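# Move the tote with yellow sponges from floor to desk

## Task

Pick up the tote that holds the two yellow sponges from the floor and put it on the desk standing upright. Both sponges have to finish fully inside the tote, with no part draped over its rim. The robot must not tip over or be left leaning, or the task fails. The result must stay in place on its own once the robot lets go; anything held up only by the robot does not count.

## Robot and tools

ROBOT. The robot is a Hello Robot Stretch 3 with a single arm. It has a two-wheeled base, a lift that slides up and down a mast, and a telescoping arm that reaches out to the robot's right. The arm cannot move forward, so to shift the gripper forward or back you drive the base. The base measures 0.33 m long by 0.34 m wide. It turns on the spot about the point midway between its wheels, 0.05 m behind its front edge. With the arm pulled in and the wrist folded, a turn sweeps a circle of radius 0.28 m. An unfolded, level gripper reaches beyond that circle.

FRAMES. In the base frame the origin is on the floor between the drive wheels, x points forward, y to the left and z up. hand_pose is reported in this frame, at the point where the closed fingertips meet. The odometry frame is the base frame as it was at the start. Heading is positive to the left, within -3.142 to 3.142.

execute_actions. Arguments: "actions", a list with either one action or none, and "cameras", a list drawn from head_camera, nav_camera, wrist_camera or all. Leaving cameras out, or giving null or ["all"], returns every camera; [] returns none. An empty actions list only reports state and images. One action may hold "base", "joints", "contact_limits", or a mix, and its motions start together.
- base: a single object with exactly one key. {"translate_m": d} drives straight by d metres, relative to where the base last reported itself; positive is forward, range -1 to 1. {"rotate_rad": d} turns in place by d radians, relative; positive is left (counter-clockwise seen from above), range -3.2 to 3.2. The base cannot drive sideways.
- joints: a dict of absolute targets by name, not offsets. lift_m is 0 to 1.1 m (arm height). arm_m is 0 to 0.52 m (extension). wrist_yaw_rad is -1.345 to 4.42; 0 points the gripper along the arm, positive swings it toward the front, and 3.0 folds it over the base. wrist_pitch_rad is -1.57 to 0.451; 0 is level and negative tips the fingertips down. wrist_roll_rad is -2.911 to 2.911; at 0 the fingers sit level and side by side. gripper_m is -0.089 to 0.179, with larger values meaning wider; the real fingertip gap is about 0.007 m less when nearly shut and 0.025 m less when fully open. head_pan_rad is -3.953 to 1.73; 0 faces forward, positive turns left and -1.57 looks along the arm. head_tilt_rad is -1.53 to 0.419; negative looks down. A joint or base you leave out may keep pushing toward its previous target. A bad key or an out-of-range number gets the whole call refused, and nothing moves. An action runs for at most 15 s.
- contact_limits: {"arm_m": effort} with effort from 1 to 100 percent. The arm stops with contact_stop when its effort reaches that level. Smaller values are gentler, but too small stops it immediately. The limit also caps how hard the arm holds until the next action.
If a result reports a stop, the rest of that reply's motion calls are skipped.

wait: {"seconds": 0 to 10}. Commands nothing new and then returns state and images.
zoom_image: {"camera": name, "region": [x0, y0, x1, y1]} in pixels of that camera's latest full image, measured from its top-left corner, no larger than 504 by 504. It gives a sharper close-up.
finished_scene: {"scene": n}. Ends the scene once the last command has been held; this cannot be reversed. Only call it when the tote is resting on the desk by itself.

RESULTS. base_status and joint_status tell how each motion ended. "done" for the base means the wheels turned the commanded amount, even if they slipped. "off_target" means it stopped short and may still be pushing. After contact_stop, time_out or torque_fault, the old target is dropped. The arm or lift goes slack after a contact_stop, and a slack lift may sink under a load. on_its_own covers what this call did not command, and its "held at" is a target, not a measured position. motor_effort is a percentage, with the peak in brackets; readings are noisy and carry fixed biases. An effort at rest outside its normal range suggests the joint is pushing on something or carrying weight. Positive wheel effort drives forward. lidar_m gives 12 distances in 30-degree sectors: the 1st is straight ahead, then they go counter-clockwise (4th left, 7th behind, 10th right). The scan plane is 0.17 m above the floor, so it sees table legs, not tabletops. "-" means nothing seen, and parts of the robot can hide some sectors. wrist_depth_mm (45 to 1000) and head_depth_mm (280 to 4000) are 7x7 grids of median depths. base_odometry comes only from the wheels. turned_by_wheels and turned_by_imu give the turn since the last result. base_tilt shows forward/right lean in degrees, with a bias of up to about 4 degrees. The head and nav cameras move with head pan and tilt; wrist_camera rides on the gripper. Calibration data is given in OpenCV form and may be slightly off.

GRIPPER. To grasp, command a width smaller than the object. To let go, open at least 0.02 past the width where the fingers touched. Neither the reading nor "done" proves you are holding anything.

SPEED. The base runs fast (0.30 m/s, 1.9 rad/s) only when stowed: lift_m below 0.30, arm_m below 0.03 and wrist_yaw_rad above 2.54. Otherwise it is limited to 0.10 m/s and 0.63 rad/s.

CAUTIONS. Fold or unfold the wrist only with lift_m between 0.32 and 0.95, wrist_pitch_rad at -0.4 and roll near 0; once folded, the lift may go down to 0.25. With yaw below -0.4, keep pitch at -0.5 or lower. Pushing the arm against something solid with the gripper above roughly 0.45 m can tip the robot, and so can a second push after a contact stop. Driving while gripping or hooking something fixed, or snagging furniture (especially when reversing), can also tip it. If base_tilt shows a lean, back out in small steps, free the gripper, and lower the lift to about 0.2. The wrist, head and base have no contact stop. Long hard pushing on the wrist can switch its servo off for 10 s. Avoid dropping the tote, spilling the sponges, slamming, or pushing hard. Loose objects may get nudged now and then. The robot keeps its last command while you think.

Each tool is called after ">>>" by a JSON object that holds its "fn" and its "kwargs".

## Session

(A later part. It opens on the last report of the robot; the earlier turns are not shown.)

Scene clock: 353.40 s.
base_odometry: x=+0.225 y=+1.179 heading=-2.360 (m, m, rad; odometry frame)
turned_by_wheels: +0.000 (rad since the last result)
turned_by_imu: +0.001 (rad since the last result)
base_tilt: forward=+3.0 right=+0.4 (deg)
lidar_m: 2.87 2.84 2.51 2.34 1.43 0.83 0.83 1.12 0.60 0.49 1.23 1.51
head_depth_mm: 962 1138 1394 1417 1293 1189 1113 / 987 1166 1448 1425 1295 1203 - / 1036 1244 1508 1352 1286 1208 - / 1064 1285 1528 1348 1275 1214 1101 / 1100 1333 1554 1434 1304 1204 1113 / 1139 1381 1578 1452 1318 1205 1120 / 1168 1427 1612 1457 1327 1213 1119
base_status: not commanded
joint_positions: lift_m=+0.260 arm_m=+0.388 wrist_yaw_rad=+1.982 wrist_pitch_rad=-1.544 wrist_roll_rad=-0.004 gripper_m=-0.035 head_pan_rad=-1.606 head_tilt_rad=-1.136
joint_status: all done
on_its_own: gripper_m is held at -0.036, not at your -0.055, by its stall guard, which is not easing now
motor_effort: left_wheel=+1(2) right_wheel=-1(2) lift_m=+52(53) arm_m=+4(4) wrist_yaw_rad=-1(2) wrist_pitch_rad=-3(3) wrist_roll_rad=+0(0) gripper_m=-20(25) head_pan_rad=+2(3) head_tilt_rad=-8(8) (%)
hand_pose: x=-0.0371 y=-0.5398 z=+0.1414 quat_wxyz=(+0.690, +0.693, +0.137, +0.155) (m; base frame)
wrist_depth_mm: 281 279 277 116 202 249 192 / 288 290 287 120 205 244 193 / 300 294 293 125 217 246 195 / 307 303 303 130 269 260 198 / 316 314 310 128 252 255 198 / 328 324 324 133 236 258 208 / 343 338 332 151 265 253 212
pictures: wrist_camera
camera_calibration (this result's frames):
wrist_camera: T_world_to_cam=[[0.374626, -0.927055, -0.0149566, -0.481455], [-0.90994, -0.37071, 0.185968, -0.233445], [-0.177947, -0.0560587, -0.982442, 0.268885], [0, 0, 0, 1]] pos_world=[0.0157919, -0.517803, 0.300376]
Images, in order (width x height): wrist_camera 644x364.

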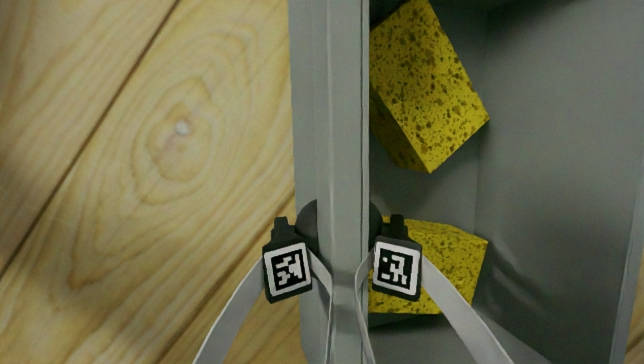

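>>> {"fn": "execute_actions", "kwargs": {"actions": [{"joints": {"lift_m": 0.30}}], "cameras": ["wrist_camera", "head_camera"]}}

Scene clock: 357.57 s.
base_odometry: x=+0.225 y=+1.179 heading=-2.360 (m, m, rad; odometry frame)
turned_by_wheels: +0.000 (rad since the last result)
turned_by_imu: +0.001 (rad since the last result)
base_tilt: forward=+3.1 right=+0.4 (deg)
lidar_m: 2.86 2.83 2.52 2.34 1.43 0.83 0.83 1.12 0.60 0.49 1.22 1.51
head_depth_mm: 961 1137 1394 1417 1294 1187 1112 / 990 1169 1442 1429 1307 1207 - / 1040 1238 1492 1240 1291 1214 - / 1066 1286 1539 1313 1278 1212 1101 / 1096 1332 1551 1442 1295 1207 1119 / 1133 1379 1580 1450 1319 1205 1118 / 1168 1431 1616 1464 1322 1219 1124
base_status: not commanded
joint_positions: lift_m=+0.300 arm_m=+0.388 wrist_yaw_rad=+1.982 wrist_pitch_rad=-1.544 wrist_roll_rad=-0.004 gripper_m=-0.032 head_pan_rad=-1.606 head_tilt_rad=-1.136
joint_status: all done
on_its_own: gripper_m is held at -0.033, not at your -0.055, by its stall guard, which is not easing now
motor_effort: left_wheel=+2(2) right_wheel=-1(1) lift_m=+52(59) arm_m=+4(4) wrist_yaw_rad=-2(2) wrist_pitch_rad=-3(3) wrist_roll_rad=+0(0) gripper_m=-19(20) head_pan_rad=+2(2) head_tilt_rad=-8(8) (%)
hand_pose: x=-0.0371 y=-0.5398 z=+0.1814 quat_wxyz=(+0.690, +0.693, +0.137, +0.155) (m; base frame)
wrist_depth_mm: 318 317 314 123 241 245 193 / 327 328 321 128 216 251 200 / 340 336 333 132 225 253 205 / 349 346 343 136 283 260 215 / 358 356 354 131 274 262 216 / 371 369 365 136 240 268 228 / 385 381 381 196 268 249 232
pictures: head_camera (sideways: a quarter turn clockwise sets it upright), wrist_camera
camera_calibration (this result's frames):
head_camera: T_world_to_cam=[[0.0773421, 0.887671, -0.453937, 0.606387], [0.996977, -0.0654823, 0.0418154, -0.0574672], [0.00739347, -0.455799, -0.890052, 1.11723], [0, 0, 0, 1]] pos_world=[0.00213401, -0.0328023, 1.27206]
wrist_camera: T_world_to_cam=[[0.374634, -0.927052, -0.0149545, -0.480856], [-0.909924, -0.370713, 0.186038, -0.240915], [-0.178011, -0.0560885, -0.982429, 0.308155], [0, 0, 0, 1]] pos_world=[0.0157853, -0.517806, 0.340369]
Images, in order (width x height): head_camera 896x504, wrist_camera 644x364.

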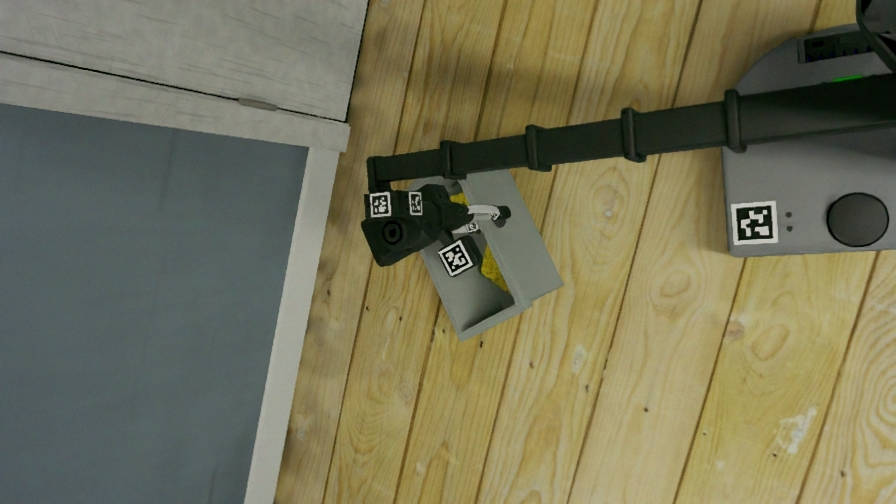

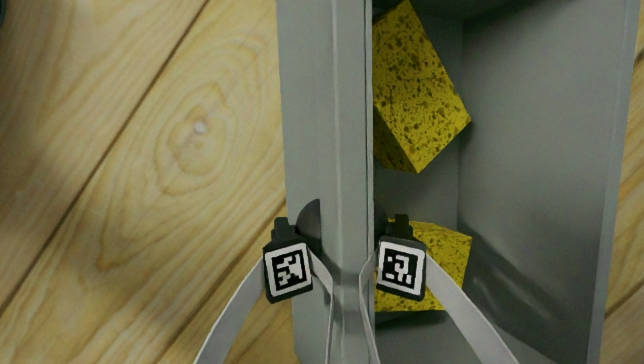

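>>> {"fn": "execute_actions", "kwargs": {"actions": [{"base": {"rotate_rad": -1.0}, "joints": {"lift_m": 1.07, "head_pan_rad": -2.2, "head_tilt_rad": -0.7}}]}}

Scene clock: 387.50 s.
base_odometry: x=+0.225 y=+1.179 heading=+2.924 (m, m, rad; odometry frame)
turned_by_wheels: -1.000 (rad since the last result)
turned_by_imu: -1.002 (rad since the last result)
base_tilt: forward=+3.1 right=+0.4 (deg)
lidar_m: 1.27 1.52 2.88 2.85 2.75 1.43 1.41 0.83 1.30 1.09 0.99 1.02
head_depth_mm: - - - 925 748 1349 1215 / - - 1119 932 755 1332 1218 / - - 1158 939 757 1403 1214 / - - 1474 1610 784 1446 1239 / - 1363 1476 1690 1726 1446 1234 / - 1381 1519 1742 1737 1459 1250 / - 1418 1565 626 1710 1461 1250
base_status: done
joint_positions: lift_m=+1.070 arm_m=+0.388 wrist_yaw_rad=+1.982 wrist_pitch_rad=-1.548 wrist_roll_rad=-0.004 gripper_m=-0.032 head_pan_rad=-2.193 head_tilt_rad=-0.705
joint_status: all done
on_its_own: gripper_m is held at -0.033, not at your -0.055, by its stall guard, which is not easing now
motor_effort: left_wheel=+1(7) right_wheel=-1(8) lift_m=+52(53) arm_m=+3(3) wrist_yaw_rad=-2(2) wrist_pitch_rad=-1(3) wrist_roll_rad=+0(0) gripper_m=-20(20) head_pan_rad=-3(25) head_tilt_rad=+3(35) (%)
hand_pose: x=-0.0380 y=-0.5402 z=+0.9515 quat_wxyz=(+0.691, +0.693, +0.138, +0.153) (m; base frame)
wrist_depth_mm: - - - 122 239 247 194 / - - - 127 216 249 201 / - - - 132 226 254 204 / - - - 137 282 258 214 / - - - 131 276 261 215 / - - - 136 242 266 227 / - 443 448 198 267 251 232
pictures: head_camera (sideways: a quarter turn clockwise sets it upright), nav_camera (sideways: a quarter turn counterclockwise sets it upright), wrist_camera
camera_calibration (this result's frames):
head_camera: T_world_to_cam=[[0.397673, 0.475909, -0.784453, 1.03508], [0.805785, -0.590049, 0.0505187, -0.0676581], [-0.438823, -0.652191, -0.618127, 0.766368], [0, 0, 0, 1]] pos_world=[-0.0208061, -0.0327081, 1.2891]
nav_camera: T_world_to_cam=[[-0.35191, -0.55235, 0.755691, -0.944877], [-0.851668, 0.523903, -0.0136728, 0.0756594], [-0.388357, -0.64841, -0.654785, 0.806679], [0, 0, 0, 1]] pos_world=[0.0452051, -0.0384816, 1.24327]
wrist_camera: T_world_to_cam=[[0.374554, -0.927086, -0.0148516, -0.46951], [-0.909281, -0.370401, 0.189766, -0.388497], [-0.18143, -0.0575732, -0.981717, 1.0629], [0, 0, 0, 1]] pos_world=[0.0154449, -0.517982, 1.11021]
Images, in order (width x height): head_camera 896x504, nav_camera 672x504, wrist_camera 644x364.

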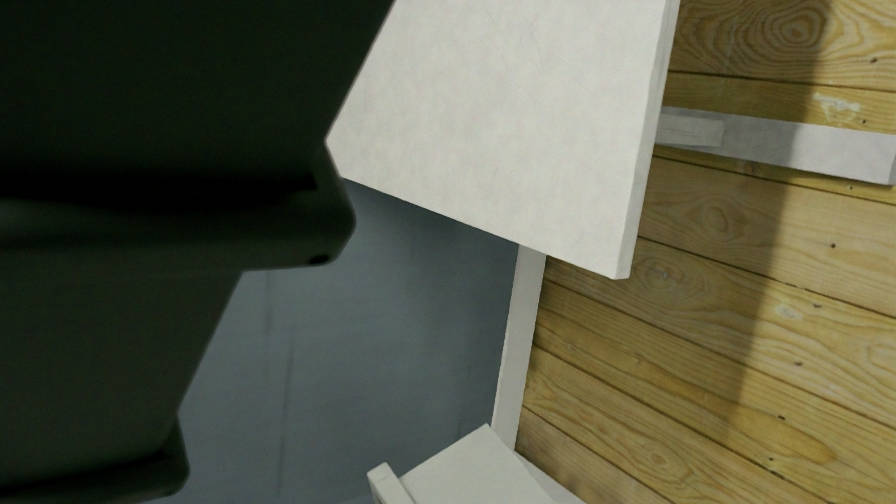

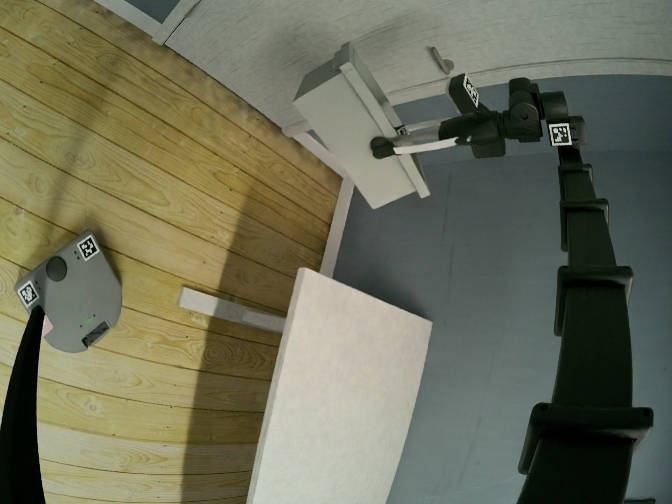

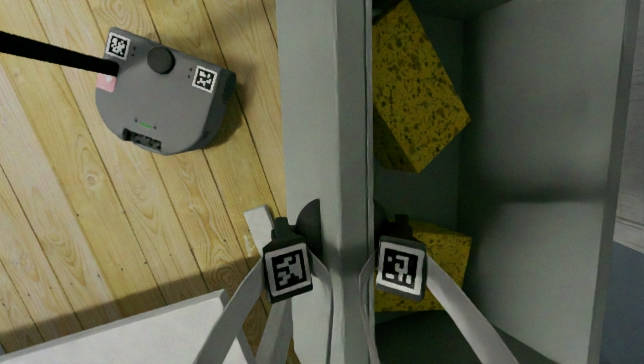

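>>> {"fn": "execute_actions", "kwargs": {"actions": [{"base": {"rotate_rad": -1.3}, "joints": {"lift_m": 1.04, "arm_m": 0.48, "head_pan_rad": -1.45, "head_tilt_rad": -0.65}}]}}

Scene clock: 419.27 s.
base_odometry: x=+0.225 y=+1.179 heading=+1.624 (m, m, rad; odometry frame)
turned_by_wheels: -1.300 (rad since the last result)
turned_by_imu: -1.305 (rad since the last result)
base_tilt: forward=+3.0 right=+0.5 (deg)
lidar_m: 1.01 0.99 1.11 1.52 2.95 3.11 2.53 2.75 1.43 1.30 0.83 1.25
head_depth_mm: 1257 1345 1348 701 806 1466 1253 / 1153 - 1302 687 791 1451 1257 / 1150 1269 1311 671 774 1417 1260 / 1129 1237 1318 661 779 1387 1272 / 1100 1209 1291 992 809 722 1275 / 1071 1172 1266 1040 811 705 1269 / 1042 1136 1240 1044 822 691 1287
base_status: done
joint_positions: lift_m=+1.040 arm_m=+0.480 wrist_yaw_rad=+1.982 wrist_pitch_rad=-1.548 wrist_roll_rad=-0.004 gripper_m=-0.032 head_pan_rad=-1.457 head_tilt_rad=-0.656
joint_status: all done
on_its_own: gripper_m is held at -0.033, not at your -0.055, by its stall guard, which is not easing now
motor_effort: left_wheel=+1(7) right_wheel=-1(8) lift_m=+34(49) arm_m=+3(6) wrist_yaw_rad=-2(2) wrist_pitch_rad=-1(3) wrist_roll_rad=+0(0) gripper_m=-19(19) head_pan_rad=+2(28) head_tilt_rad=+3(11) (%)
hand_pose: x=-0.0381 y=-0.6322 z=+0.9221 quat_wxyz=(+0.691, +0.693, +0.138, +0.153) (m; base frame)
wrist_depth_mm: - - - 121 216 246 193 / - - - 126 216 250 201 / - - - 131 226 253 204 / - - - 137 282 258 213 / - - - 130 268 262 217 / - - - 136 241 266 227 / - - - 198 264 251 232
pictures: head_camera (sideways: a quarter turn clockwise sets it upright), nav_camera (sideways: a quarter turn counterclockwise sets it upright), wrist_camera
camera_calibration (this result's frames):
head_camera: T_world_to_cam=[[-0.0203509, 0.580605, -0.813931, 1.07606], [0.993038, 0.106214, 0.0509369, -0.0693479], [0.116025, -0.807227, -0.578725, 0.711724], [0, 0, 0, 1]] pos_world=[0.00818615, -0.0428771, 1.29126]
nav_camera: T_world_to_cam=[[0.105744, -0.607892, 0.786947, -0.988409], [-0.982847, -0.184142, -0.0101758, 0.0719076], [0.151096, -0.772373, -0.616936, 0.754155], [0, 0, 0, 1]] pos_world=[0.0612433, -0.00511611, 1.24382]
wrist_camera: T_world_to_cam=[[0.374471, -0.92712, -0.0148365, -0.555282], [-0.909212, -0.370284, 0.190322, -0.417585], [-0.181945, -0.0577807, -0.98161, 1.02851], [0, 0, 0, 1]] pos_world=[0.0153953, -0.61001, 1.08083]
Images, in order (width x height): head_camera 896x504, nav_camera 672x504, wrist_camera 644x364.

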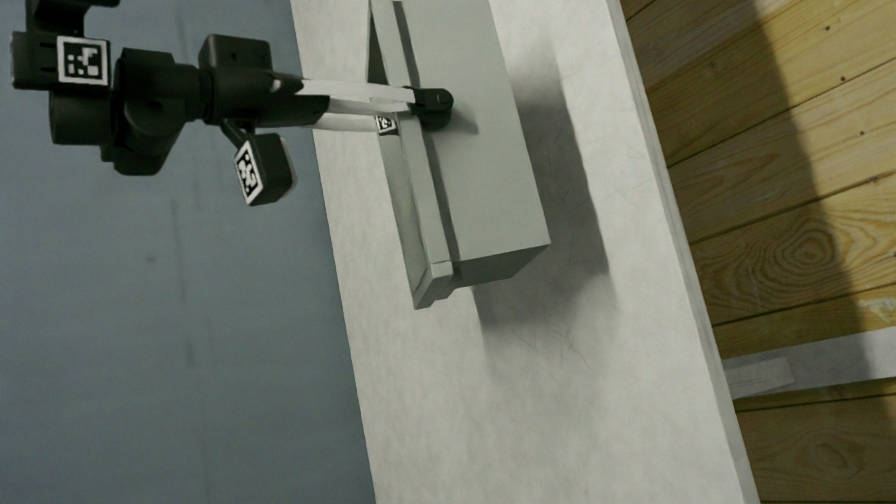

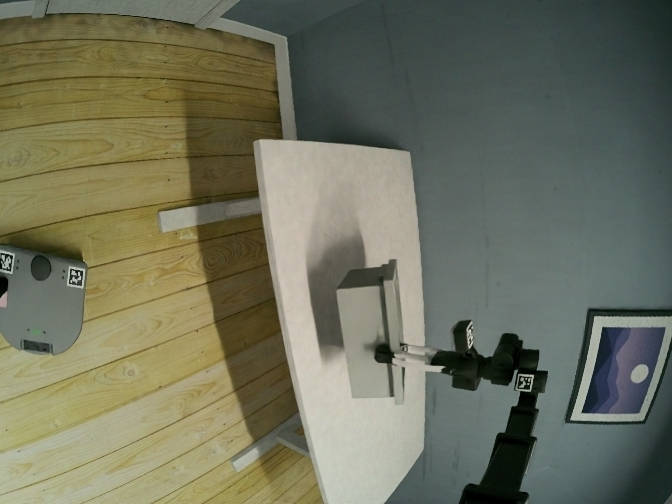

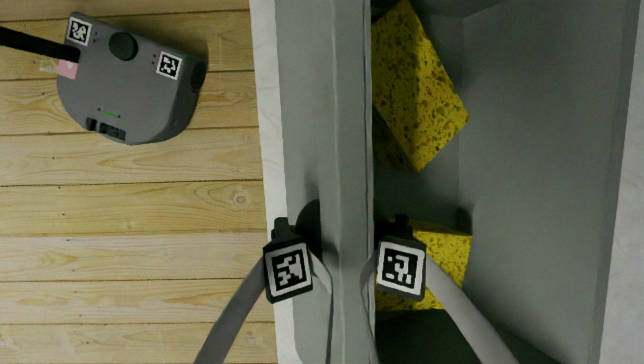

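>>> {"fn": "execute_actions", "kwargs": {"actions": [{"joints": {"lift_m": 0.995, "arm_m": 0.518, "head_pan_rad": -1.6}}], "cameras": ["wrist_camera", "head_camera"]}}

Scene clock: 427.83 s.
base_odometry: x=+0.225 y=+1.179 heading=+1.624 (m, m, rad; odometry frame)
turned_by_wheels: +0.000 (rad since the last result)
turned_by_imu: +0.001 (rad since the last result)
base_tilt: forward=+3.0 right=+0.4 (deg)
lidar_m: 1.01 0.99 1.10 1.52 2.94 3.09 2.52 2.75 1.43 1.30 0.83 1.25
head_depth_mm: 1347 - 1277 992 863 1462 1236 / 1277 1431 1359 791 820 1469 1256 / 1217 1392 1305 761 795 1483 1265 / 1186 1321 1291 737 759 1425 1262 / 1143 1238 1326 829 763 1393 1273 / 1101 1196 1288 1037 817 708 1253 / 1063 1154 1245 1048 820 676 1254
base_status: not commanded
joint_positions: lift_m=+0.995 arm_m=+0.518 wrist_yaw_rad=+1.982 wrist_pitch_rad=-1.548 wrist_roll_rad=-0.004 gripper_m=-0.032 head_pan_rad=-1.593 head_tilt_rad=-0.656
joint_status: all done
on_its_own: gripper_m is held at -0.033, not at your -0.055, by its stall guard, which is not easing now
motor_effort: left_wheel=+2(2) right_wheel=-1(1) lift_m=+34(36) arm_m=+3(2) wrist_yaw_rad=-1(2) wrist_pitch_rad=-1(1) wrist_roll_rad=+0(0) gripper_m=-20(19) head_pan_rad=-3(14) head_tilt_rad=+2(4) (%)
hand_pose: x=-0.0381 y=-0.6702 z=+0.8771 quat_wxyz=(+0.691, +0.693, +0.138, +0.153) (m; base frame)
wrist_depth_mm: - 955 290 120 215 246 192 / - - 302 125 214 250 200 / - - 310 130 226 251 204 / - - 320 136 283 259 214 / - - 332 130 263 258 217 / - - - 136 243 268 228 / - - 352 200 265 249 233
pictures: head_camera (sideways: a quarter turn clockwise sets it upright), wrist_camera
camera_calibration (this result's frames):
head_camera: T_world_to_cam=[[0.0584743, 0.578011, -0.813932, 1.07558], [0.998273, -0.0292626, 0.0509369, -0.0693799], [0.00562429, -0.815504, -0.578724, 0.712396], [0, 0, 0, 1]] pos_world=[0.00235962, -0.0427645, 1.29126]
wrist_camera: T_world_to_cam=[[0.374472, -0.92712, -0.0148371, -0.591133], [-0.909217, -0.370286, 0.190298, -0.423048], [-0.181923, -0.0577712, -0.981614, 0.982158], [0, 0, 0, 1]] pos_world=[0.0153974, -0.647959, 1.03584]
Images, in order (width x height): head_camera 896x504, wrist_camera 644x364.

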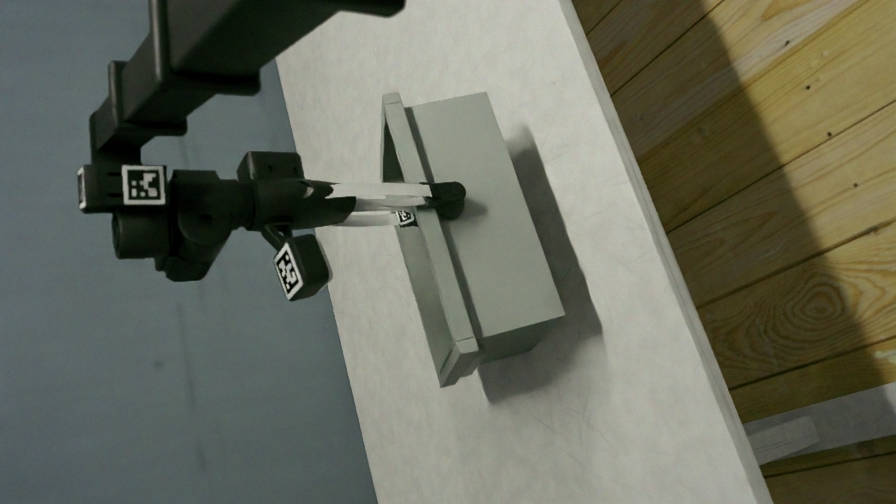

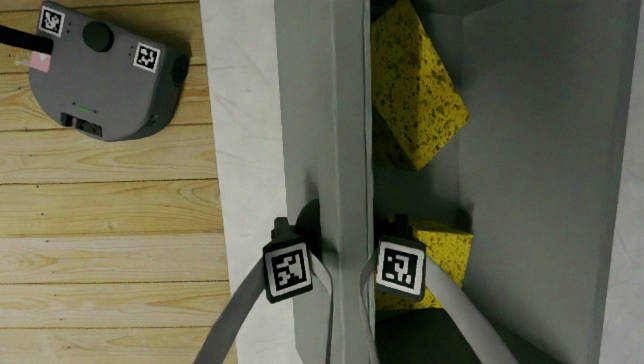

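>>> {"fn": "execute_actions", "kwargs": {"actions": [{"joints": {"lift_m": 0.96, "arm_m": 0.497}}], "cameras": ["wrist_camera", "head_camera"]}}

Scene clock: 435.33 s.
base_odometry: x=+0.225 y=+1.179 heading=+1.624 (m, m, rad; odometry frame)
turned_by_wheels: +0.000 (rad since the last result)
turned_by_imu: +0.001 (rad since the last result)
base_tilt: forward=+3.0 right=+0.5 (deg)
lidar_m: 1.01 0.99 1.10 1.51 2.95 3.09 2.52 2.75 1.43 1.30 0.83 1.25
head_depth_mm: 1349 1460 - 986 864 1467 1250 / 1287 1386 1293 829 816 1472 1254 / 1234 - - 786 777 1473 1257 / 1187 1271 1386 889 756 1422 1269 / 1135 1243 1323 873 745 1384 1271 / 1101 1196 1285 1037 814 706 1255 / 1062 1152 1248 1048 821 675 1258
base_status: not commanded
joint_positions: lift_m=+0.960 arm_m=+0.497 wrist_yaw_rad=+1.982 wrist_pitch_rad=-1.548 wrist_roll_rad=-0.004 gripper_m=-0.032 head_pan_rad=-1.593 head_tilt_rad=-0.656
joint_status: all done
on_its_own: gripper_m is held at -0.033, not at your -0.055, by its stall guard, which is not easing now
motor_effort: left_wheel=+1(2) right_wheel=+0(1) lift_m=+31(35) arm_m=-3(2) wrist_yaw_rad=-1(2) wrist_pitch_rad=-1(1) wrist_roll_rad=+0(0) gripper_m=-19(19) head_pan_rad=-3(3) head_tilt_rad=+3(4) (%)
hand_pose: x=-0.0381 y=-0.6498 z=+0.8422 quat_wxyz=(+0.691, +0.693, +0.138, +0.153) (m; base frame)
wrist_depth_mm: - 924 260 113 189 240 193 / - - 267 116 195 233 195 / - - 279 120 207 235 197 / - - 289 124 251 262 199 / - - - 126 237 251 200 / - - - 131 222 243 203 / - - 313 150 254 250 205
pictures: head_camera (sideways: a quarter turn clockwise sets it upright), wrist_camera
camera_calibration (this result's frames):
head_camera: T_world_to_cam=[[0.0584869, 0.578002, -0.813937, 1.07559], [0.998272, -0.0292843, 0.050937, -0.06938], [0.0056061, -0.81551, -0.578716, 0.712387], [0, 0, 0, 1]] pos_world=[0.00235867, -0.0427645, 1.29126]
wrist_camera: T_world_to_cam=[[0.374386, -0.927154, -0.0148385, -0.572738], [-0.90926, -0.370205, 0.190252, -0.408743], [-0.181886, -0.0577354, -0.981623, 0.949122], [0, 0, 0, 1]] pos_world=[0.0154031, -0.627537, 1.00095]
Images, in order (width x height): head_camera 896x504, wrist_camera 644x364.

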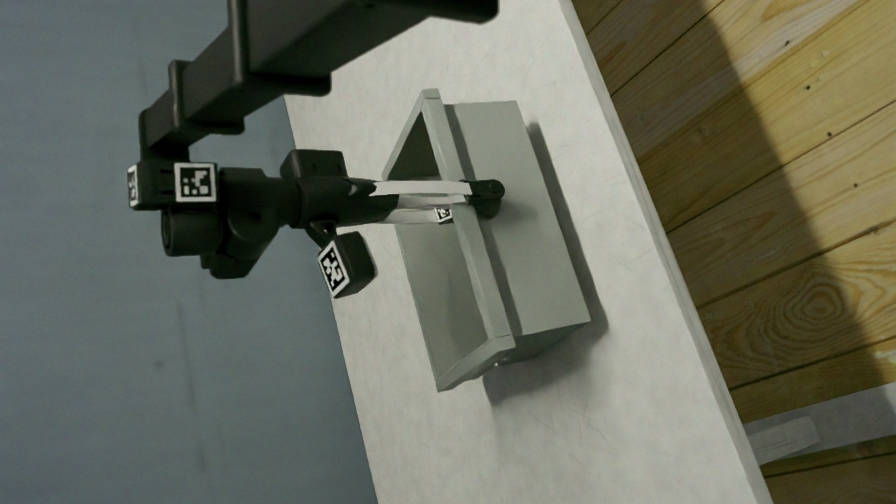

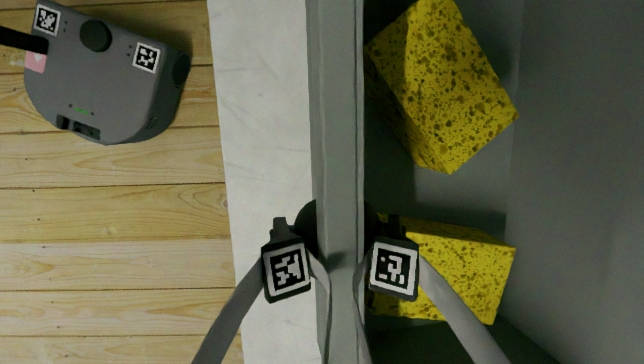

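>>> {"fn": "execute_actions", "kwargs": {"actions": [{"joints": {"lift_m": 0.924, "arm_m": 0.48}}], "cameras": ["wrist_camera", "head_camera"]}}

Scene clock: 442.17 s.
base_odometry: x=+0.225 y=+1.179 heading=+1.624 (m, m, rad; odometry frame)
turned_by_wheels: +0.000 (rad since the last result)
turned_by_imu: +0.001 (rad since the last result)
base_tilt: forward=+3.0 right=+0.4 (deg)
lidar_m: 1.01 0.99 1.10 1.52 2.95 3.07 2.53 2.75 1.43 1.30 0.83 1.25
head_depth_mm: 1343 1488 1499 925 1619 1470 1248 / 1288 1397 1302 896 818 1472 1255 / 1234 1324 - 890 776 1470 1257 / 1183 1290 1343 901 756 1425 1261 / 1141 1244 1327 882 743 1402 1273 / 1098 1191 1287 1035 815 704 1260 / 1059 1151 1247 1047 823 675 1256
base_status: not commanded
joint_positions: lift_m=+0.924 arm_m=+0.480 wrist_yaw_rad=+1.981 wrist_pitch_rad=-1.548 wrist_roll_rad=-0.004 gripper_m=-0.032 head_pan_rad=-1.593 head_tilt_rad=-0.656
joint_status: all done
on_its_own: gripper_m is held at -0.033, not at your -0.055, by its stall guard, which is not easing now
motor_effort: left_wheel=+1(1) right_wheel=+0(0) lift_m=+31(33) arm_m=-2(5) wrist_yaw_rad=-1(1) wrist_pitch_rad=-1(1) wrist_roll_rad=+0(0) gripper_m=-18(19) head_pan_rad=-3(3) head_tilt_rad=+2(3) (%)
hand_pose: x=-0.0381 y=-0.6328 z=+0.8063 quat_wxyz=(+0.691, +0.693, +0.138, +0.153) (m; base frame)
wrist_depth_mm: - 907 226 219 177 176 210 / - - 233 224 183 181 210 / 970 - 240 231 230 185 203 / - 986 249 236 237 236 213 / - - - 125 218 241 214 / - - - 129 206 204 205 / - - - 268 254 210 216
pictures: head_camera (sideways: a quarter turn clockwise sets it upright), wrist_camera
camera_calibration (this result's frames):
head_camera: T_world_to_cam=[[0.0584901, 0.577999, -0.813939, 1.07559], [0.998272, -0.0292897, 0.050937, -0.06938], [0.00560148, -0.815512, -0.578714, 0.712383], [0, 0, 0, 1]] pos_world=[0.00235843, -0.0427645, 1.29126]
wrist_camera: T_world_to_cam=[[0.373917, -0.927343, -0.0148386, -0.557637], [-0.909447, -0.369745, 0.190252, -0.395318], [-0.181915, -0.0576434, -0.981623, 0.914828], [0, 0, 0, 1]] pos_world=[0.0154106, -0.610554, 0.964952]
Images, in order (width x height): head_camera 896x504, wrist_camera 644x364.

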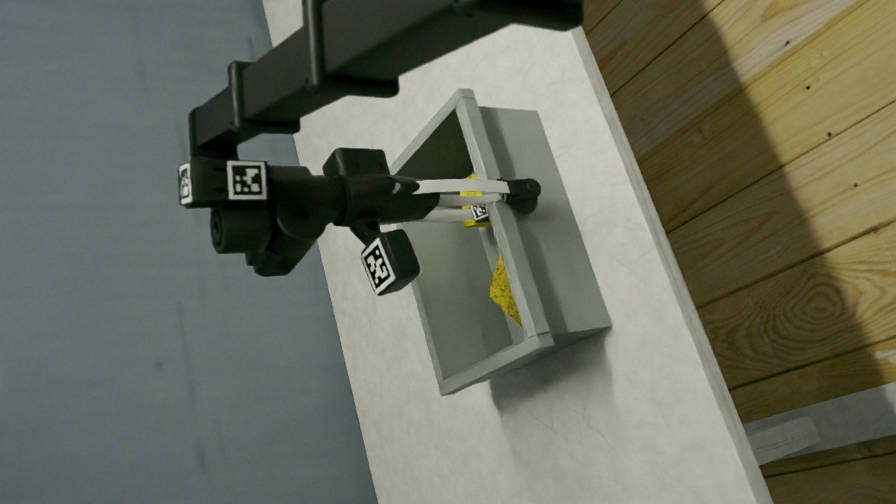

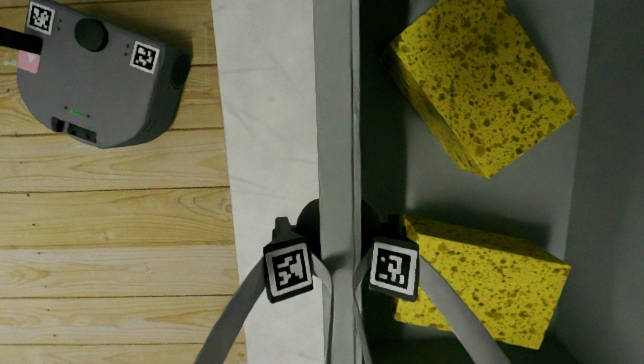

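The tote is sitting flat on the desk. I'll release it and lift the gripper clear.

>>> {"fn": "execute_actions", "kwargs": {"actions": [{"joints": {"gripper_m": 0.08}}], "cameras": ["wrist_camera"]}}

>>> {"fn": "execute_actions", "kwargs": {"actions": [{"joints": {"lift_m": 1.02}}]}}

Scene clock: 447.40 s.
base_odometry: x=+0.225 y=+1.179 heading=+1.624 (m, m, rad; odometry frame)
turned_by_wheels: +0.000 (rad since the last result)
turned_by_imu: +0.001 (rad since the last result)
base_tilt: forward=+3.0 right=+0.4 (deg)
lidar_m: 1.01 0.99 1.10 1.51 2.96 3.10 2.53 2.74 1.43 1.30 0.83 1.25
head_depth_mm: 1341 1484 1503 923 1620 1456 1244 / 1286 1386 1301 898 820 1467 1249 / 1233 1326 - 869 776 1482 1261 / 1181 1287 1349 900 756 1426 1270 / 1134 1245 1330 885 744 1386 1272 / 1102 1197 1288 1035 813 707 1252 / 1062 1148 1241 1046 822 674 1257
base_status: not commanded
joint_positions: lift_m=+0.924 arm_m=+0.480 wrist_yaw_rad=+1.981 wrist_pitch_rad=-1.548 wrist_roll_rad=-0.004 gripper_m=+0.080 head_pan_rad=-1.593 head_tilt_rad=-0.656
joint_status: all done
motor_effort: left_wheel=+1(1) right_wheel=+0(0) lift_m=+31(31) arm_m=-2(2) wrist_yaw_rad=-1(2) wrist_pitch_rad=-1(1) wrist_roll_rad=+0(0) gripper_m=+1(81) head_pan_rad=-3(3) head_tilt_rad=+4(4) (%)
hand_pose: x=-0.0381 y=-0.6328 z=+0.8063 quat_wxyz=(+0.691, +0.693, +0.138, +0.153) (m; base frame)
wrist_depth_mm: - 884 225 219 179 177 209 / - - 232 226 184 182 210 / 984 970 241 233 230 186 203 / - 993 247 238 239 237 213 / - - - 247 243 241 214 / - - 265 258 210 203 205 / - - - 265 251 238 211
pictures: wrist_camera
camera_calibration (this result's frames):
wrist_camera: T_world_to_cam=[[0.373922, -0.927342, -0.0148384, -0.557633], [-0.909445, -0.36975, 0.190252, -0.395319], [-0.181915, -0.0576444, -0.981623, 0.914827], [0, 0, 0, 1]] pos_world=[0.0154105, -0.61055, 0.964952]
Images, in order (width x height): wrist_camera 644x364.

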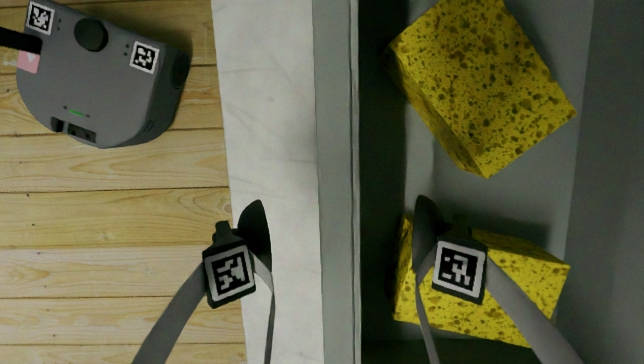

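Scene clock: 449.10 s.
base_odometry: x=+0.225 y=+1.179 heading=+1.624 (m, m, rad; odometry frame)
turned_by_wheels: +0.000 (rad since the last result)
turned_by_imu: +0.000 (rad since the last result)
base_tilt: forward=+3.0 right=+0.4 (deg)
lidar_m: 1.01 0.99 1.11 1.51 2.94 3.10 2.53 2.75 1.43 1.30 0.83 1.25
head_depth_mm: 1310 - 1345 994 863 1466 1250 / 1260 1440 1353 926 819 1469 1253 / 1204 - 1306 872 780 1483 1263 / 1178 1325 1267 898 758 1414 1266 / 1144 1245 1324 885 744 1389 1275 / 1097 1201 1288 1040 815 705 1252 / 1055 1152 1243 1046 819 676 1258
base_status: not commanded
joint_positions: lift_m=+1.020 arm_m=+0.480 wrist_yaw_rad=+1.981 wrist_pitch_rad=-1.548 wrist_roll_rad=-0.004 gripper_m=+0.080 head_pan_rad=-1.593 head_tilt_rad=-0.656
joint_status: all done
motor_effort: left_wheel=+1(1) right_wheel=+0(0) lift_m=+47(47) arm_m=-3(2) wrist_yaw_rad=-1(1) wrist_pitch_rad=-1(1) wrist_roll_rad=+0(0) gripper_m=+1(1) head_pan_rad=-3(3) head_tilt_rad=+3(3) (%)
hand_pose: x=-0.0381 y=-0.6328 z=+0.9017 quat_wxyz=(+0.691, +0.693, +0.138, +0.153) (m; base frame)
wrist_depth_mm: - - 976 308 276 282 211 / - - - 319 275 302 222 / - - - 331 291 301 222 / - - - 339 336 326 238 / - - - 351 301 306 238 / - - - 360 329 288 253 / - - - 371 264 262 361
pictures: head_camera (sideways: a quarter turn clockwise sets it upright), nav_camera (sideways: a quarter turn counterclockwise sets it upright), wrist_camera
camera_calibration (this result's frames):
head_camera: T_world_to_cam=[[0.0584967, 0.577998, -0.813939, 1.07559], [0.998272, -0.0293012, 0.050937, -0.06938], [0.00559215, -0.815512, -0.578714, 0.712383], [0, 0, 0, 1]] pos_world=[0.00235794, -0.0427645, 1.29126]
nav_camera: T_world_to_cam=[[0.0224126, -0.616603, 0.786955, -0.987912], [-0.998733, -0.0492884, -0.0101748, 0.0720032], [0.0450616, -0.78573, -0.616926, 0.754788], [0, 0, 0, 1]] pos_world=[0.0600417, -0.0125405, 1.24382]
wrist_camera: T_world_to_cam=[[0.373922, -0.927341, -0.0148384, -0.556217], [-0.909445, -0.36975, 0.190252, -0.413474], [-0.181915, -0.0576445, -0.981623, 1.0085], [0, 0, 0, 1]] pos_world=[0.0154105, -0.61055, 1.06037]
Images, in order (width x height): head_camera 896x504, nav_camera 672x504, wrist_camera 644x364.

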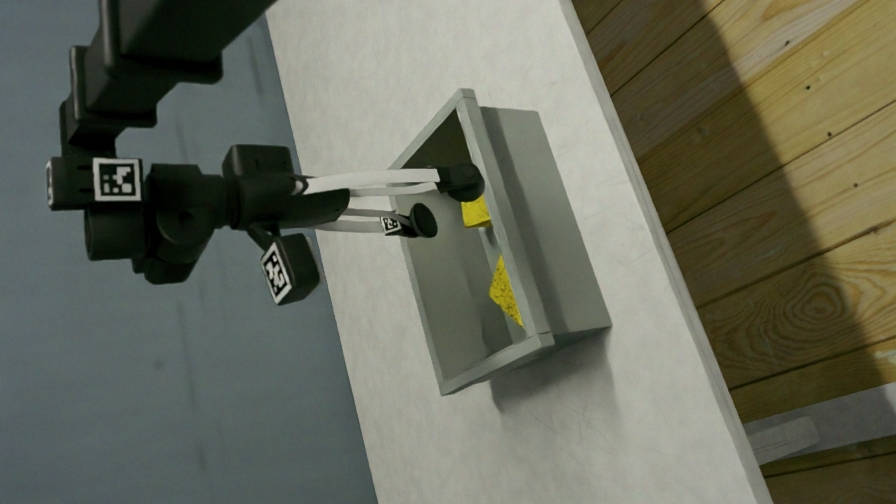

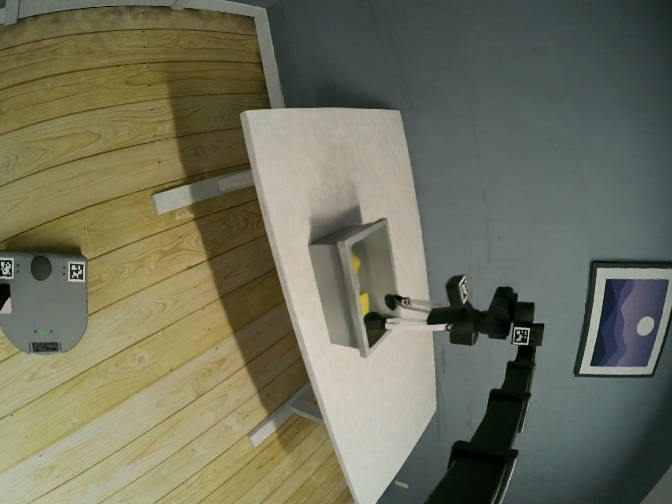

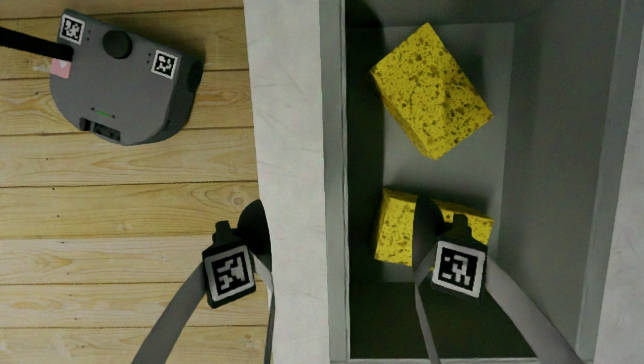

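The tote is upright on the desk with both sponges inside, and the gripper is clear of it.

>>> {"fn": "finished_scene", "kwargs": {"scene": 1}}

The scene is finished: the task was done.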